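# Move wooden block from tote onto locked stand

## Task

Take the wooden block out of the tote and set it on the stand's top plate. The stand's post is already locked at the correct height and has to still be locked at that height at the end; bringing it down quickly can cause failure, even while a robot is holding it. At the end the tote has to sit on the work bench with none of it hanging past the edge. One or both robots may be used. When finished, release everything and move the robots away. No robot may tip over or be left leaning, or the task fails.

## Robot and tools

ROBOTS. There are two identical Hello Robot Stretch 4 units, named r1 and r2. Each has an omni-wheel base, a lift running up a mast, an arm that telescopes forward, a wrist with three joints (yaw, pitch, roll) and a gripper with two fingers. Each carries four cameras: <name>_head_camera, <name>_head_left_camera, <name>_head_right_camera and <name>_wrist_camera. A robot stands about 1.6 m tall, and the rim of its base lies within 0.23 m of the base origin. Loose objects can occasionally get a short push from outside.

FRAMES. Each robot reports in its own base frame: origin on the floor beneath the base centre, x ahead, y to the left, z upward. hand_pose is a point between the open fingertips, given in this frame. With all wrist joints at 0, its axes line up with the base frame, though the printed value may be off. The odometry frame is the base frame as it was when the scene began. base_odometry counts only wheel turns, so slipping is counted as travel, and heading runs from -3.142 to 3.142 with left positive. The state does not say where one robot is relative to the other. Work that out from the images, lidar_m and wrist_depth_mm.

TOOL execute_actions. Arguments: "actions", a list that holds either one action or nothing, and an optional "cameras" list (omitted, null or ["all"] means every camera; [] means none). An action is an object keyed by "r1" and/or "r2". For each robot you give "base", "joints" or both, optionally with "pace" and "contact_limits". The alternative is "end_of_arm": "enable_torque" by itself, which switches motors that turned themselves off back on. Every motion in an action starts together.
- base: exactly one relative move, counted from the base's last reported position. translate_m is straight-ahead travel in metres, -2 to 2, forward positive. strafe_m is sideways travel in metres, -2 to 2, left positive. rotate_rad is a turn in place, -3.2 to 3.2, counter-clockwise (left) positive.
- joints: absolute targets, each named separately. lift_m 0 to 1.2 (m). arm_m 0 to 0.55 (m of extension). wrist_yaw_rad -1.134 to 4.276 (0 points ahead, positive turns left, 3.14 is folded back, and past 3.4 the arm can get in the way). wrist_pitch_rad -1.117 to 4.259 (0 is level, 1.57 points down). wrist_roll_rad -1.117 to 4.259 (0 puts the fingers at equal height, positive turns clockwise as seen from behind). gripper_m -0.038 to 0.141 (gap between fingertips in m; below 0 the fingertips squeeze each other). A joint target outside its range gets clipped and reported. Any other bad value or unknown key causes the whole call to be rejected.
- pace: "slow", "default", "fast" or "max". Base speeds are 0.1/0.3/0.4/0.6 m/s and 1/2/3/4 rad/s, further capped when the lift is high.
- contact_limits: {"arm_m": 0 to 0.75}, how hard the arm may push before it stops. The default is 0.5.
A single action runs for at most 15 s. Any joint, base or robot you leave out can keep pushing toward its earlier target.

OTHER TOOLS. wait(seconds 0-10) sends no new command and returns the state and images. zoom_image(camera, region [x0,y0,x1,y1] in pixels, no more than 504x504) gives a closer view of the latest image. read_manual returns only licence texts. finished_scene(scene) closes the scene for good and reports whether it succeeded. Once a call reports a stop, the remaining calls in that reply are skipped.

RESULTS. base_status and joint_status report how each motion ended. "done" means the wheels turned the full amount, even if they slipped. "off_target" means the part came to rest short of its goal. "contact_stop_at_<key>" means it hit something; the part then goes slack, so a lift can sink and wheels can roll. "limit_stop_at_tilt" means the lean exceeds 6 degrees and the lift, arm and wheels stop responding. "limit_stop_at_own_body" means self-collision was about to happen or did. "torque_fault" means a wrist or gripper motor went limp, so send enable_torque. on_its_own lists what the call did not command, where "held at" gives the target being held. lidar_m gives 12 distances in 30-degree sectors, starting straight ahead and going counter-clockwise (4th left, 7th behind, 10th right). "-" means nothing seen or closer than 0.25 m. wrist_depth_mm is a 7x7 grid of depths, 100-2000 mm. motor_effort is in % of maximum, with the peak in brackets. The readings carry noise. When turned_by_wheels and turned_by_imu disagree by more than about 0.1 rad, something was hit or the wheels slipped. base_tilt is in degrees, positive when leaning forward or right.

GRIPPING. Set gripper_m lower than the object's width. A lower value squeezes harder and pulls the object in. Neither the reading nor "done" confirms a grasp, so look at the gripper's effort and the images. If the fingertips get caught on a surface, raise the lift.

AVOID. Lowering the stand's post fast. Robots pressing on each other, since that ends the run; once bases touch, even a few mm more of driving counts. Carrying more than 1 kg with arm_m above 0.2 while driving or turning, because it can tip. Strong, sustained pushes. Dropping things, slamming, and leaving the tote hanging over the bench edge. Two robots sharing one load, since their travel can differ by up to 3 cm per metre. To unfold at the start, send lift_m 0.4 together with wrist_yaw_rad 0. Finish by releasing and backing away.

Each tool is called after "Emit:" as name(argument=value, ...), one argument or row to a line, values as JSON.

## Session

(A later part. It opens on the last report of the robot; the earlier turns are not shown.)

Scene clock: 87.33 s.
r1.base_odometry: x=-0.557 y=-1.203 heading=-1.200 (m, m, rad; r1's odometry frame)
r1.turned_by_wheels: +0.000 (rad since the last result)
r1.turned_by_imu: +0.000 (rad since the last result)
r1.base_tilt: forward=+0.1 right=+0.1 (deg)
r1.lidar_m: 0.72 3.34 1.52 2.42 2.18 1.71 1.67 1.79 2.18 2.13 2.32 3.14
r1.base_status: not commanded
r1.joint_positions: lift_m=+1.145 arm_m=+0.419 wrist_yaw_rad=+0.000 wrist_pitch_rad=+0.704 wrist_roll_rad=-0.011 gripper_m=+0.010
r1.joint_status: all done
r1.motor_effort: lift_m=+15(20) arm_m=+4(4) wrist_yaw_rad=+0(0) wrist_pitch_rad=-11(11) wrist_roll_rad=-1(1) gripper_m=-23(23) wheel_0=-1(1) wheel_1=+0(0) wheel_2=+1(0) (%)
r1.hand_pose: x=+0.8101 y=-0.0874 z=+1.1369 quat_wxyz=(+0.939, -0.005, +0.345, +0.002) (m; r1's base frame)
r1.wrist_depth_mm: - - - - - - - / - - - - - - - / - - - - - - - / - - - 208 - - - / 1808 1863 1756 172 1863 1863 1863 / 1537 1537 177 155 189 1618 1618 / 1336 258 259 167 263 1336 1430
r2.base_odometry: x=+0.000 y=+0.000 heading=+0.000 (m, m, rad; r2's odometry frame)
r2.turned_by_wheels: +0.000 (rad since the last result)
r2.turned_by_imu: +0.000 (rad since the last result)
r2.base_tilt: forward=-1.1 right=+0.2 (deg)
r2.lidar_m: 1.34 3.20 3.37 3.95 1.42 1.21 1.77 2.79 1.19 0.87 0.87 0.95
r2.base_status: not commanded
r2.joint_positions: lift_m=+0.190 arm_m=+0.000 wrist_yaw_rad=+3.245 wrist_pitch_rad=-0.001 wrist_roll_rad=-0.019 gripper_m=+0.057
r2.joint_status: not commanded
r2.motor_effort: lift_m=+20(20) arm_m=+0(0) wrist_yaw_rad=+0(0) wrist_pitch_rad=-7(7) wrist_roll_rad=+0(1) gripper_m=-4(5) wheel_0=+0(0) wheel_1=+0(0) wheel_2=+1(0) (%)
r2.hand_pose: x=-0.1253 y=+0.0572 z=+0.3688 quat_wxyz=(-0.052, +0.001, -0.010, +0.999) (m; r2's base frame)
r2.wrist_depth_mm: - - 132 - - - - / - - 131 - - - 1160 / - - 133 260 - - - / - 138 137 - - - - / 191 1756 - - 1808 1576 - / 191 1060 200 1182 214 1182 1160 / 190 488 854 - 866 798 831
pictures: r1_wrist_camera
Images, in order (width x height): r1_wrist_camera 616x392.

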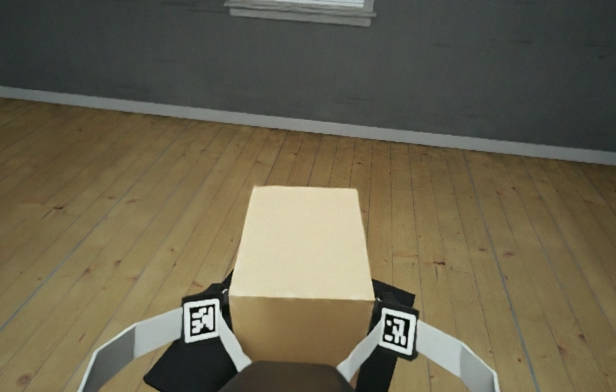

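Emit:
execute_actions(
  actions=[
    {"r1":{"joints":{"arm_m":0.432,"lift_m":1.152},"pace":"slow"}},
  ],
  cameras=[],
)

Emit:
execute_actions(
  actions=[
    {"r1":{"joints":{"lift_m":1.125},"pace":"slow"}},
  ],
  cameras=["r1_wrist_camera"],
)

Scene clock: 94.30 s.
r1.base_odometry: x=-0.557 y=-1.203 heading=-1.200 (m, m, rad; r1's odometry frame)
r1.turned_by_wheels: +0.000 (rad since the last result)
r1.turned_by_imu: -0.001 (rad since the last result)
r1.base_tilt: forward=+0.1 right=+0.1 (deg)
r1.lidar_m: 0.73 3.33 1.52 2.40 2.19 1.70 1.67 1.83 2.16 2.13 2.30 3.12
r1.base_status: not commanded
r1.joint_positions: lift_m=+1.152 arm_m=+0.431 wrist_yaw_rad=+0.000 wrist_pitch_rad=+0.704 wrist_roll_rad=-0.011 gripper_m=+0.010
r1.joint_status: all done
r1.motor_effort: lift_m=+23(23) arm_m=+5(5) wrist_yaw_rad=+2(1) wrist_pitch_rad=-11(12) wrist_roll_rad=-2(1) gripper_m=-24(24) wheel_0=-1(1) wheel_1=+0(0) wheel_2=+1(1) (%)
r1.hand_pose: x=+0.8221 y=-0.0874 z=+1.1432 quat_wxyz=(+0.939, -0.005, +0.345, +0.002) (m; r1's base frame)
r1.wrist_depth_mm: - - - - - - - / - - - - - - - / - - - - - - - / - - - 208 - - - / 1808 1808 1756 172 1921 1808 1921 / 1537 1537 178 155 188 1618 1618 / 1366 264 265 168 270 1336 1397
r2.base_odometry: x=+0.000 y=+0.000 heading=+0.000 (m, m, rad; r2's odometry frame)
r2.turned_by_wheels: +0.000 (rad since the last result)
r2.turned_by_imu: -0.001 (rad since the last result)
r2.base_tilt: forward=-1.2 right=+0.1 (deg)
r2.lidar_m: 1.34 3.17 3.37 3.98 1.42 1.22 1.75 2.80 1.19 0.89 0.87 0.92
r2.base_status: not commanded
r2.joint_positions: lift_m=+0.190 arm_m=+0.000 wrist_yaw_rad=+3.245 wrist_pitch_rad=-0.001 wrist_roll_rad=-0.019 gripper_m=+0.057
r2.joint_status: not commanded
r2.motor_effort: lift_m=+20(20) arm_m=+0(0) wrist_yaw_rad=-1(1) wrist_pitch_rad=-7(7) wrist_roll_rad=+0(1) gripper_m=-3(4) wheel_0=+0(0) wheel_1=+0(0) wheel_2=+0(0) (%)
r2.hand_pose: x=-0.1253 y=+0.0572 z=+0.3688 quat_wxyz=(-0.052, +0.001, -0.010, +0.999) (m; r2's base frame)
r2.wrist_depth_mm: - - 132 - - - - / - - 131 - - - 1138 / - - 132 259 - - - / - 138 137 - - - - / 191 1756 - - 1756 1618 - / 190 1042 199 1182 214 1138 1138 / 190 488 866 - 878 798 820
pictures: none
No camera images: the call's "cameras" was empty. Leave "cameras" out to get every camera's image.

Scene clock: 95.33 s.
r1.base_odometry: x=-0.557 y=-1.203 heading=-1.200 (m, m, rad; r1's odometry frame)
r1.turned_by_wheels: +0.000 (rad since the last result)
r1.turned_by_imu: +0.000 (rad since the last result)
r1.base_tilt: forward=+0.0 right=+0.1 (deg)
r1.lidar_m: 0.76 3.33 1.52 2.41 2.17 1.70 1.67 1.82 2.16 2.13 2.30 3.11
r1.base_status: not commanded
r1.joint_positions: lift_m=+1.125 arm_m=+0.431 wrist_yaw_rad=+0.000 wrist_pitch_rad=+0.702 wrist_roll_rad=-0.011 gripper_m=+0.010
r1.joint_status: all done
r1.motor_effort: lift_m=+14(22) arm_m=+4(5) wrist_yaw_rad=+2(1) wrist_pitch_rad=-8(11) wrist_roll_rad=-1(2) gripper_m=-24(24) wheel_0=-1(1) wheel_1=+0(0) wheel_2=+1(1) (%)
r1.hand_pose: x=+0.8223 y=-0.0874 z=+1.1172 quat_wxyz=(+0.939, -0.005, +0.344, +0.002) (m; r1's base frame)
r1.wrist_depth_mm: - - - - - - - / - - - - - - - / - - - - - - - / - - - 207 - - - / 1708 1756 1708 172 1863 1863 1808 / 1499 1499 178 155 186 1576 1576 / 1336 239 242 167 245 1308 1430
r2.base_odometry: x=+0.000 y=+0.000 heading=+0.000 (m, m, rad; r2's odometry frame)
r2.turned_by_wheels: +0.000 (rad since the last result)
r2.turned_by_imu: +0.000 (rad since the last result)
r2.base_tilt: forward=-1.2 right=+0.2 (deg)
r2.lidar_m: 1.34 3.17 3.37 3.95 1.42 1.20 1.76 2.83 1.18 0.90 0.87 0.93
r2.base_status: not commanded
r2.joint_positions: lift_m=+0.190 arm_m=+0.000 wrist_yaw_rad=+3.245 wrist_pitch_rad=-0.001 wrist_roll_rad=-0.019 gripper_m=+0.057
r2.joint_status: not commanded
r2.motor_effort: lift_m=+20(20) arm_m=+0(0) wrist_yaw_rad=+1(1) wrist_pitch_rad=-7(7) wrist_roll_rad=+1(1) gripper_m=-2(4) wheel_0=+0(0) wheel_1=+0(0) wheel_2=+0(0) (%)
r2.hand_pose: x=-0.1253 y=+0.0572 z=+0.3688 quat_wxyz=(-0.052, +0.001, -0.010, +0.999) (m; r2's base frame)
r2.wrist_depth_mm: - - 132 - - - - / - - 132 - - - 1182 / - - 132 259 - - - / - 138 137 - - - - / 191 1756 - - 1756 1618 - / 190 1060 199 1182 214 1160 1138 / 189 484 854 - 878 798 820
pictures: r1_wrist_camera
Images, in order (width x height): r1_wrist_camera 616x392.

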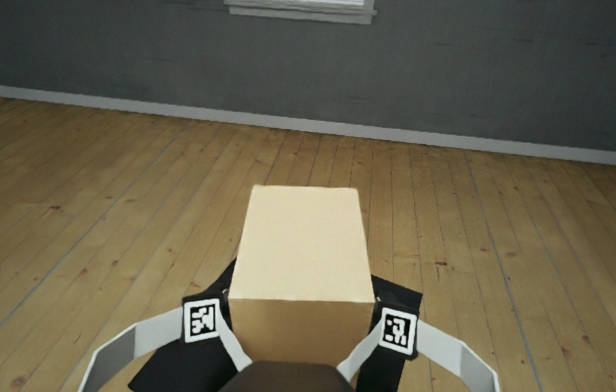

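Emit:
execute_actions(
  actions=[
    {"r1":{"joints":{"lift_m":1.118},"pace":"slow"}},
  ],
  cameras=[],
)

Emit:
execute_actions(
  actions=[
    {"r1":{"joints":{"gripper_m":0.11},"pace":"slow"}},
  ],
  cameras=["r1_wrist_camera"],
)

Emit:
execute_actions(
  actions=[
    {"r1":{"joints":{"arm_m":0.28,"lift_m":1.128},"pace":"slow"}},
  ],
  cameras=["r1_wrist_camera"],
)

Scene clock: 100.73 s.
r1.base_odometry: x=-0.557 y=-1.203 heading=-1.200 (m, m, rad; r1's odometry frame)
r1.turned_by_wheels: +0.000 (rad since the last result)
r1.turned_by_imu: -0.001 (rad since the last result)
r1.base_tilt: forward=+0.1 right=+0.1 (deg)
r1.lidar_m: 0.75 3.32 1.53 2.40 2.18 1.69 1.67 1.82 2.16 2.13 2.32 3.13
r1.base_status: not commanded
r1.joint_positions: lift_m=+1.119 arm_m=+0.431 wrist_yaw_rad=-0.001 wrist_pitch_rad=+0.696 wrist_roll_rad=-0.011 gripper_m=+0.010
r1.joint_status: all done
r1.motor_effort: lift_m=+10(13) arm_m=+4(4) wrist_yaw_rad=+5(2) wrist_pitch_rad=+10(10) wrist_roll_rad=-1(1) gripper_m=-20(23) wheel_0=-1(1) wheel_1=+0(0) wheel_2=+1(0) (%)
r1.hand_pose: x=+0.8233 y=-0.0877 z=+1.1118 quat_wxyz=(+0.940, -0.005, +0.341, +0.001) (m; r1's base frame)
r1.wrist_depth_mm: - - - - - - - / - - - - - - - / - - - - - - - / - - - 206 - - - / 1708 1808 1708 171 1863 1921 1863 / 1576 1537 176 156 186 1576 1618 / 1336 238 239 167 248 1336 1397
r2.base_odometry: x=+0.000 y=+0.000 heading=+0.000 (m, m, rad; r2's odometry frame)
r2.turned_by_wheels: +0.000 (rad since the last result)
r2.turned_by_imu: -0.001 (rad since the last result)
r2.base_tilt: forward=-1.1 right=+0.1 (deg)
r2.lidar_m: 1.35 3.19 3.38 3.99 1.43 1.21 1.74 2.81 1.19 0.87 0.85 0.94
r2.base_status: not commanded
r2.joint_positions: lift_m=+0.190 arm_m=+0.000 wrist_yaw_rad=+3.245 wrist_pitch_rad=-0.001 wrist_roll_rad=-0.019 gripper_m=+0.057
r2.joint_status: not commanded
r2.motor_effort: lift_m=+20(20) arm_m=+0(0) wrist_yaw_rad=-1(1) wrist_pitch_rad=-6(6) wrist_roll_rad=+1(1) gripper_m=-2(4) wheel_0=+0(0) wheel_1=+0(0) wheel_2=+0(0) (%)
r2.hand_pose: x=-0.1253 y=+0.0572 z=+0.3688 quat_wxyz=(-0.052, +0.001, -0.010, +0.999) (m; r2's base frame)
r2.wrist_depth_mm: - - 132 - - - - / - - 131 - - - 1138 / - - 132 260 - - - / - 138 137 - - - - / 191 1756 - - 1808 1618 - / 190 1025 200 1182 214 1182 1138 / 190 492 842 - 866 798 842
pictures: none
No camera images: the call's "cameras" was empty. Leave "cameras" out to get every camera's image.

Scene clock: 104.57 s.
r1.base_odometry: x=-0.557 y=-1.203 heading=-1.200 (m, m, rad; r1's odometry frame)
r1.turned_by_wheels: +0.000 (rad since the last result)
r1.turned_by_imu: -0.001 (rad since the last result)
r1.base_tilt: forward=+0.0 right=+0.1 (deg)
r1.lidar_m: 0.73 3.32 1.51 2.41 2.16 1.71 1.67 1.81 2.17 2.14 2.31 3.12
r1.base_status: not commanded
r1.joint_positions: lift_m=+1.118 arm_m=+0.431 wrist_yaw_rad=+0.000 wrist_pitch_rad=+0.702 wrist_roll_rad=-0.011 gripper_m=+0.110
r1.joint_status: all done
r1.motor_effort: lift_m=+14(14) arm_m=+5(5) wrist_yaw_rad=+1(6) wrist_pitch_rad=-5(19) wrist_roll_rad=-2(1) gripper_m=-1(24) wheel_0=-1(0) wheel_1=+0(0) wheel_2=+0(0) (%)
r1.hand_pose: x=+0.8225 y=-0.0875 z=+1.1104 quat_wxyz=(+0.939, -0.005, +0.344, +0.002) (m; r1's base frame)
r1.wrist_depth_mm: - - - - - - - / - - - - - - - / - - - - - - - / - - - 196 - - - / 1756 1808 1756 165 1756 1808 1863 / 1499 1499 193 172 208 1576 1576 / 1336 242 241 153 249 1336 1397
r2.base_odometry: x=+0.000 y=+0.000 heading=+0.000 (m, m, rad; r2's odometry frame)
r2.turned_by_wheels: +0.000 (rad since the last result)
r2.turned_by_imu: -0.001 (rad since the last result)
r2.base_tilt: forward=-1.2 right=+0.1 (deg)
r2.lidar_m: 1.36 3.19 3.35 3.95 1.42 1.20 1.76 2.84 1.17 0.89 0.84 0.94
r2.base_status: not commanded
r2.joint_positions: lift_m=+0.190 arm_m=+0.000 wrist_yaw_rad=+3.245 wrist_pitch_rad=-0.001 wrist_roll_rad=-0.019 gripper_m=+0.057
r2.joint_status: not commanded
r2.motor_effort: lift_m=+20(20) arm_m=+0(0) wrist_yaw_rad=+0(2) wrist_pitch_rad=-7(7) wrist_roll_rad=+2(1) gripper_m=-5(3) wheel_0=+0(0) wheel_1=+0(0) wheel_2=+1(0) (%)
r2.hand_pose: x=-0.1253 y=+0.0572 z=+0.3688 quat_wxyz=(-0.052, +0.001, -0.010, +0.999) (m; r2's base frame)
r2.wrist_depth_mm: - - 132 - - - - / - - 131 - - - 1138 / - - 132 259 - - - / - 138 137 - - - - / 190 1756 - - 1808 1576 - / 191 1042 199 1182 214 1138 1138 / 190 484 866 - 878 788 842
pictures: r1_wrist_camera
Images, in order (width x height): r1_wrist_camera 616x392.

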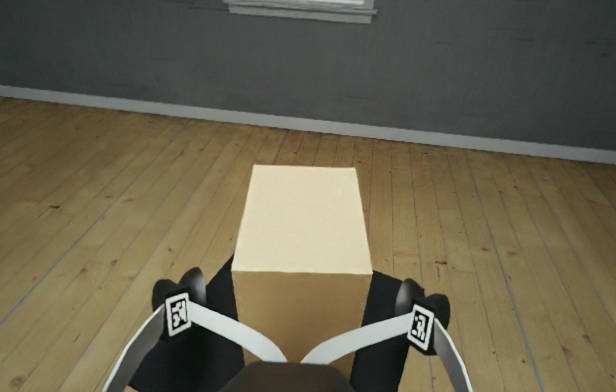

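Scene clock: 107.37 s.
r1.base_odometry: x=-0.557 y=-1.203 heading=-1.200 (m, m, rad; r1's odometry frame)
r1.turned_by_wheels: +0.000 (rad since the last result)
r1.turned_by_imu: -0.001 (rad since the last result)
r1.base_tilt: forward=+0.1 right=+0.1 (deg)
r1.lidar_m: 0.75 3.33 1.52 2.40 2.15 1.73 1.68 1.82 2.17 2.13 2.32 3.13
r1.base_status: not commanded
r1.joint_positions: lift_m=+1.128 arm_m=+0.281 wrist_yaw_rad=+0.000 wrist_pitch_rad=+0.702 wrist_roll_rad=-0.011 gripper_m=+0.110
r1.joint_status: all done
r1.motor_effort: lift_m=+22(22) arm_m=-5(5) wrist_yaw_rad=+1(2) wrist_pitch_rad=-5(5) wrist_roll_rad=-1(1) gripper_m=+0(0) wheel_0=-1(0) wheel_1=+0(0) wheel_2=+0(0) (%)
r1.hand_pose: x=+0.6721 y=-0.0874 z=+1.1197 quat_wxyz=(+0.939, -0.005, +0.344, +0.002) (m; r1's base frame)
r1.wrist_depth_mm: - - - - - - - / - - - - - - - / - - - 294 - - - / - - 1983 324 - - - / 1708 1756 1708 347 1808 1808 1921 / 1537 1464 1499 1499 220 1618 1576 / 1308 1308 1366 152 1336 1366 1397
r2.base_odometry: x=+0.000 y=+0.000 heading=+0.000 (m, m, rad; r2's odometry frame)
r2.turned_by_wheels: +0.000 (rad since the last result)
r2.turned_by_imu: -0.001 (rad since the last result)
r2.base_tilt: forward=-1.1 right=+0.2 (deg)
r2.lidar_m: 1.33 3.20 3.39 3.99 1.44 1.19 1.76 2.81 1.19 0.92 0.84 0.94
r2.base_status: not commanded
r2.joint_positions: lift_m=+0.190 arm_m=+0.000 wrist_yaw_rad=+3.245 wrist_pitch_rad=-0.001 wrist_roll_rad=-0.019 gripper_m=+0.057
r2.joint_status: not commanded
r2.motor_effort: lift_m=+20(20) arm_m=+0(0) wrist_yaw_rad=+1(1) wrist_pitch_rad=-7(7) wrist_roll_rad=+3(1) gripper_m=-4(3) wheel_0=+0(0) wheel_1=+0(0) wheel_2=+0(0) (%)
r2.hand_pose: x=-0.1253 y=+0.0572 z=+0.3688 quat_wxyz=(-0.052, +0.001, -0.010, +0.999) (m; r2's base frame)
r2.wrist_depth_mm: - - 132 - - - - / - - 132 - - - 1160 / - - 132 259 - - - / - 138 137 - - - - / 191 1708 - - 1863 1576 - / 191 1042 200 1182 214 1160 1118 / 189 488 842 - 854 798 831
pictures: r1_wrist_camera
Images, in order (width x height): r1_wrist_camera 616x392.

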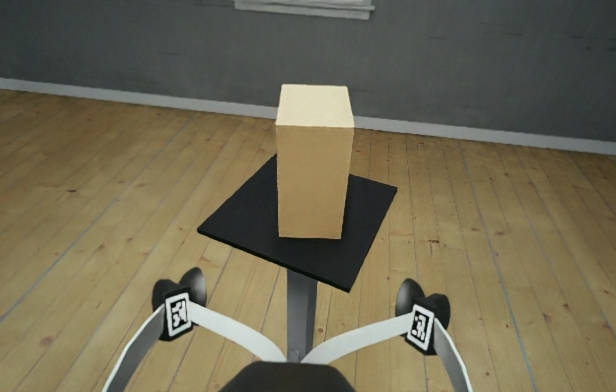

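Emit:
execute_actions(
  actions=[
    {"r1":{"base":{"translate_m":-0.4},"joints":{"arm_m":0.02}}},
  ],
  cameras=["r1_wrist_camera","r1_head_left_camera"],
)

Emit:
finished_scene(
  scene=2,
)

Scene clock: 113.50 s.
r1.base_odometry: x=-0.702 y=-0.830 heading=-1.200 (m, m, rad; r1's odometry frame)
r1.turned_by_wheels: +0.000 (rad since the last result)
r1.turned_by_imu: -0.001 (rad since the last result)
r1.base_tilt: forward=+0.1 right=+0.1 (deg)
r1.lidar_m: 1.13 2.01 1.69 3.56 1.66 1.29 1.27 1.38 2.08 2.09 2.26 3.37
r1.base_status: done
r1.joint_positions: lift_m=+1.128 arm_m=+0.021 wrist_yaw_rad=+0.000 wrist_pitch_rad=+0.702 wrist_roll_rad=-0.011 gripper_m=+0.110
r1.joint_status: all done
r1.motor_effort: lift_m=+21(22) arm_m=-4(4) wrist_yaw_rad=+1(0) wrist_pitch_rad=-6(6) wrist_roll_rad=-2(1) gripper_m=+0(1) wheel_0=+0(5) wheel_1=-1(6) wheel_2=-1(9) (%)
r1.hand_pose: x=+0.4120 y=-0.0874 z=+1.1197 quat_wxyz=(+0.939, -0.005, +0.344, +0.002) (m; r1's base frame)
r1.wrist_depth_mm: - - - - - - - / - - - - - - - / - - - - - - - / - - - - - - - / 1708 1756 1756 1808 1808 1863 1808 / 1499 1537 1464 1576 220 1618 1618 / 1308 1308 1336 153 1336 1366 1397
r2.base_odometry: x=+0.000 y=+0.000 heading=+0.000 (m, m, rad; r2's odometry frame)
r2.turned_by_wheels: +0.000 (rad since the last result)
r2.turned_by_imu: -0.002 (rad since the last result)
r2.base_tilt: forward=-1.2 right=+0.1 (deg)
r2.lidar_m: 1.32 3.18 3.39 3.98 1.41 1.22 1.75 2.83 1.19 0.91 0.86 0.93
r2.base_status: not commanded
r2.joint_positions: lift_m=+0.190 arm_m=+0.000 wrist_yaw_rad=+3.245 wrist_pitch_rad=-0.001 wrist_roll_rad=-0.019 gripper_m=+0.057
r2.joint_status: not commanded
r2.motor_effort: lift_m=+20(20) arm_m=+0(0) wrist_yaw_rad=+0(0) wrist_pitch_rad=-7(7) wrist_roll_rad=+1(2) gripper_m=-4(4) wheel_0=+0(0) wheel_1=+0(0) wheel_2=+0(0) (%)
r2.hand_pose: x=-0.1253 y=+0.0572 z=+0.3688 quat_wxyz=(-0.052, +0.001, -0.010, +0.999) (m; r2's base frame)
r2.wrist_depth_mm: - - 132 - - - - / - - 132 - - - 1160 / - - 132 259 - - - / - 138 137 - - - - / 191 1756 - - 1808 1576 - / 191 1042 200 1182 214 1182 1160 / 189 488 842 - 866 788 831
pictures: r1_head_left_camera, r1_wrist_camera
Images, in order (width x height): r1_head_left_camera 420x672, r1_wrist_camera 616x392.

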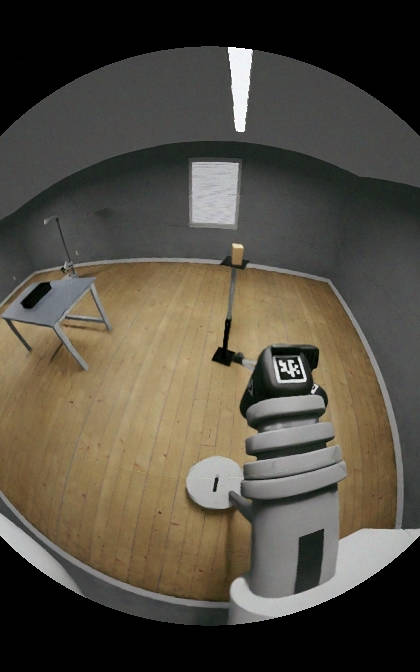

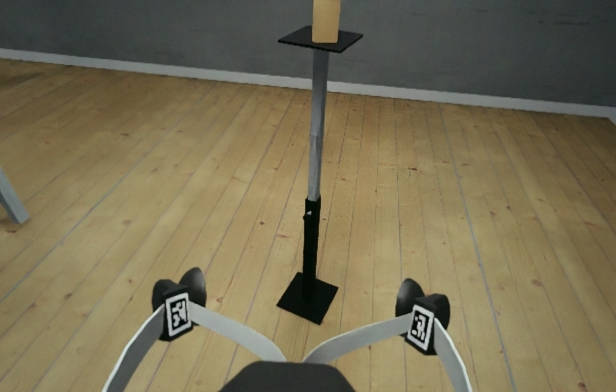

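The scene is finished: the task was done.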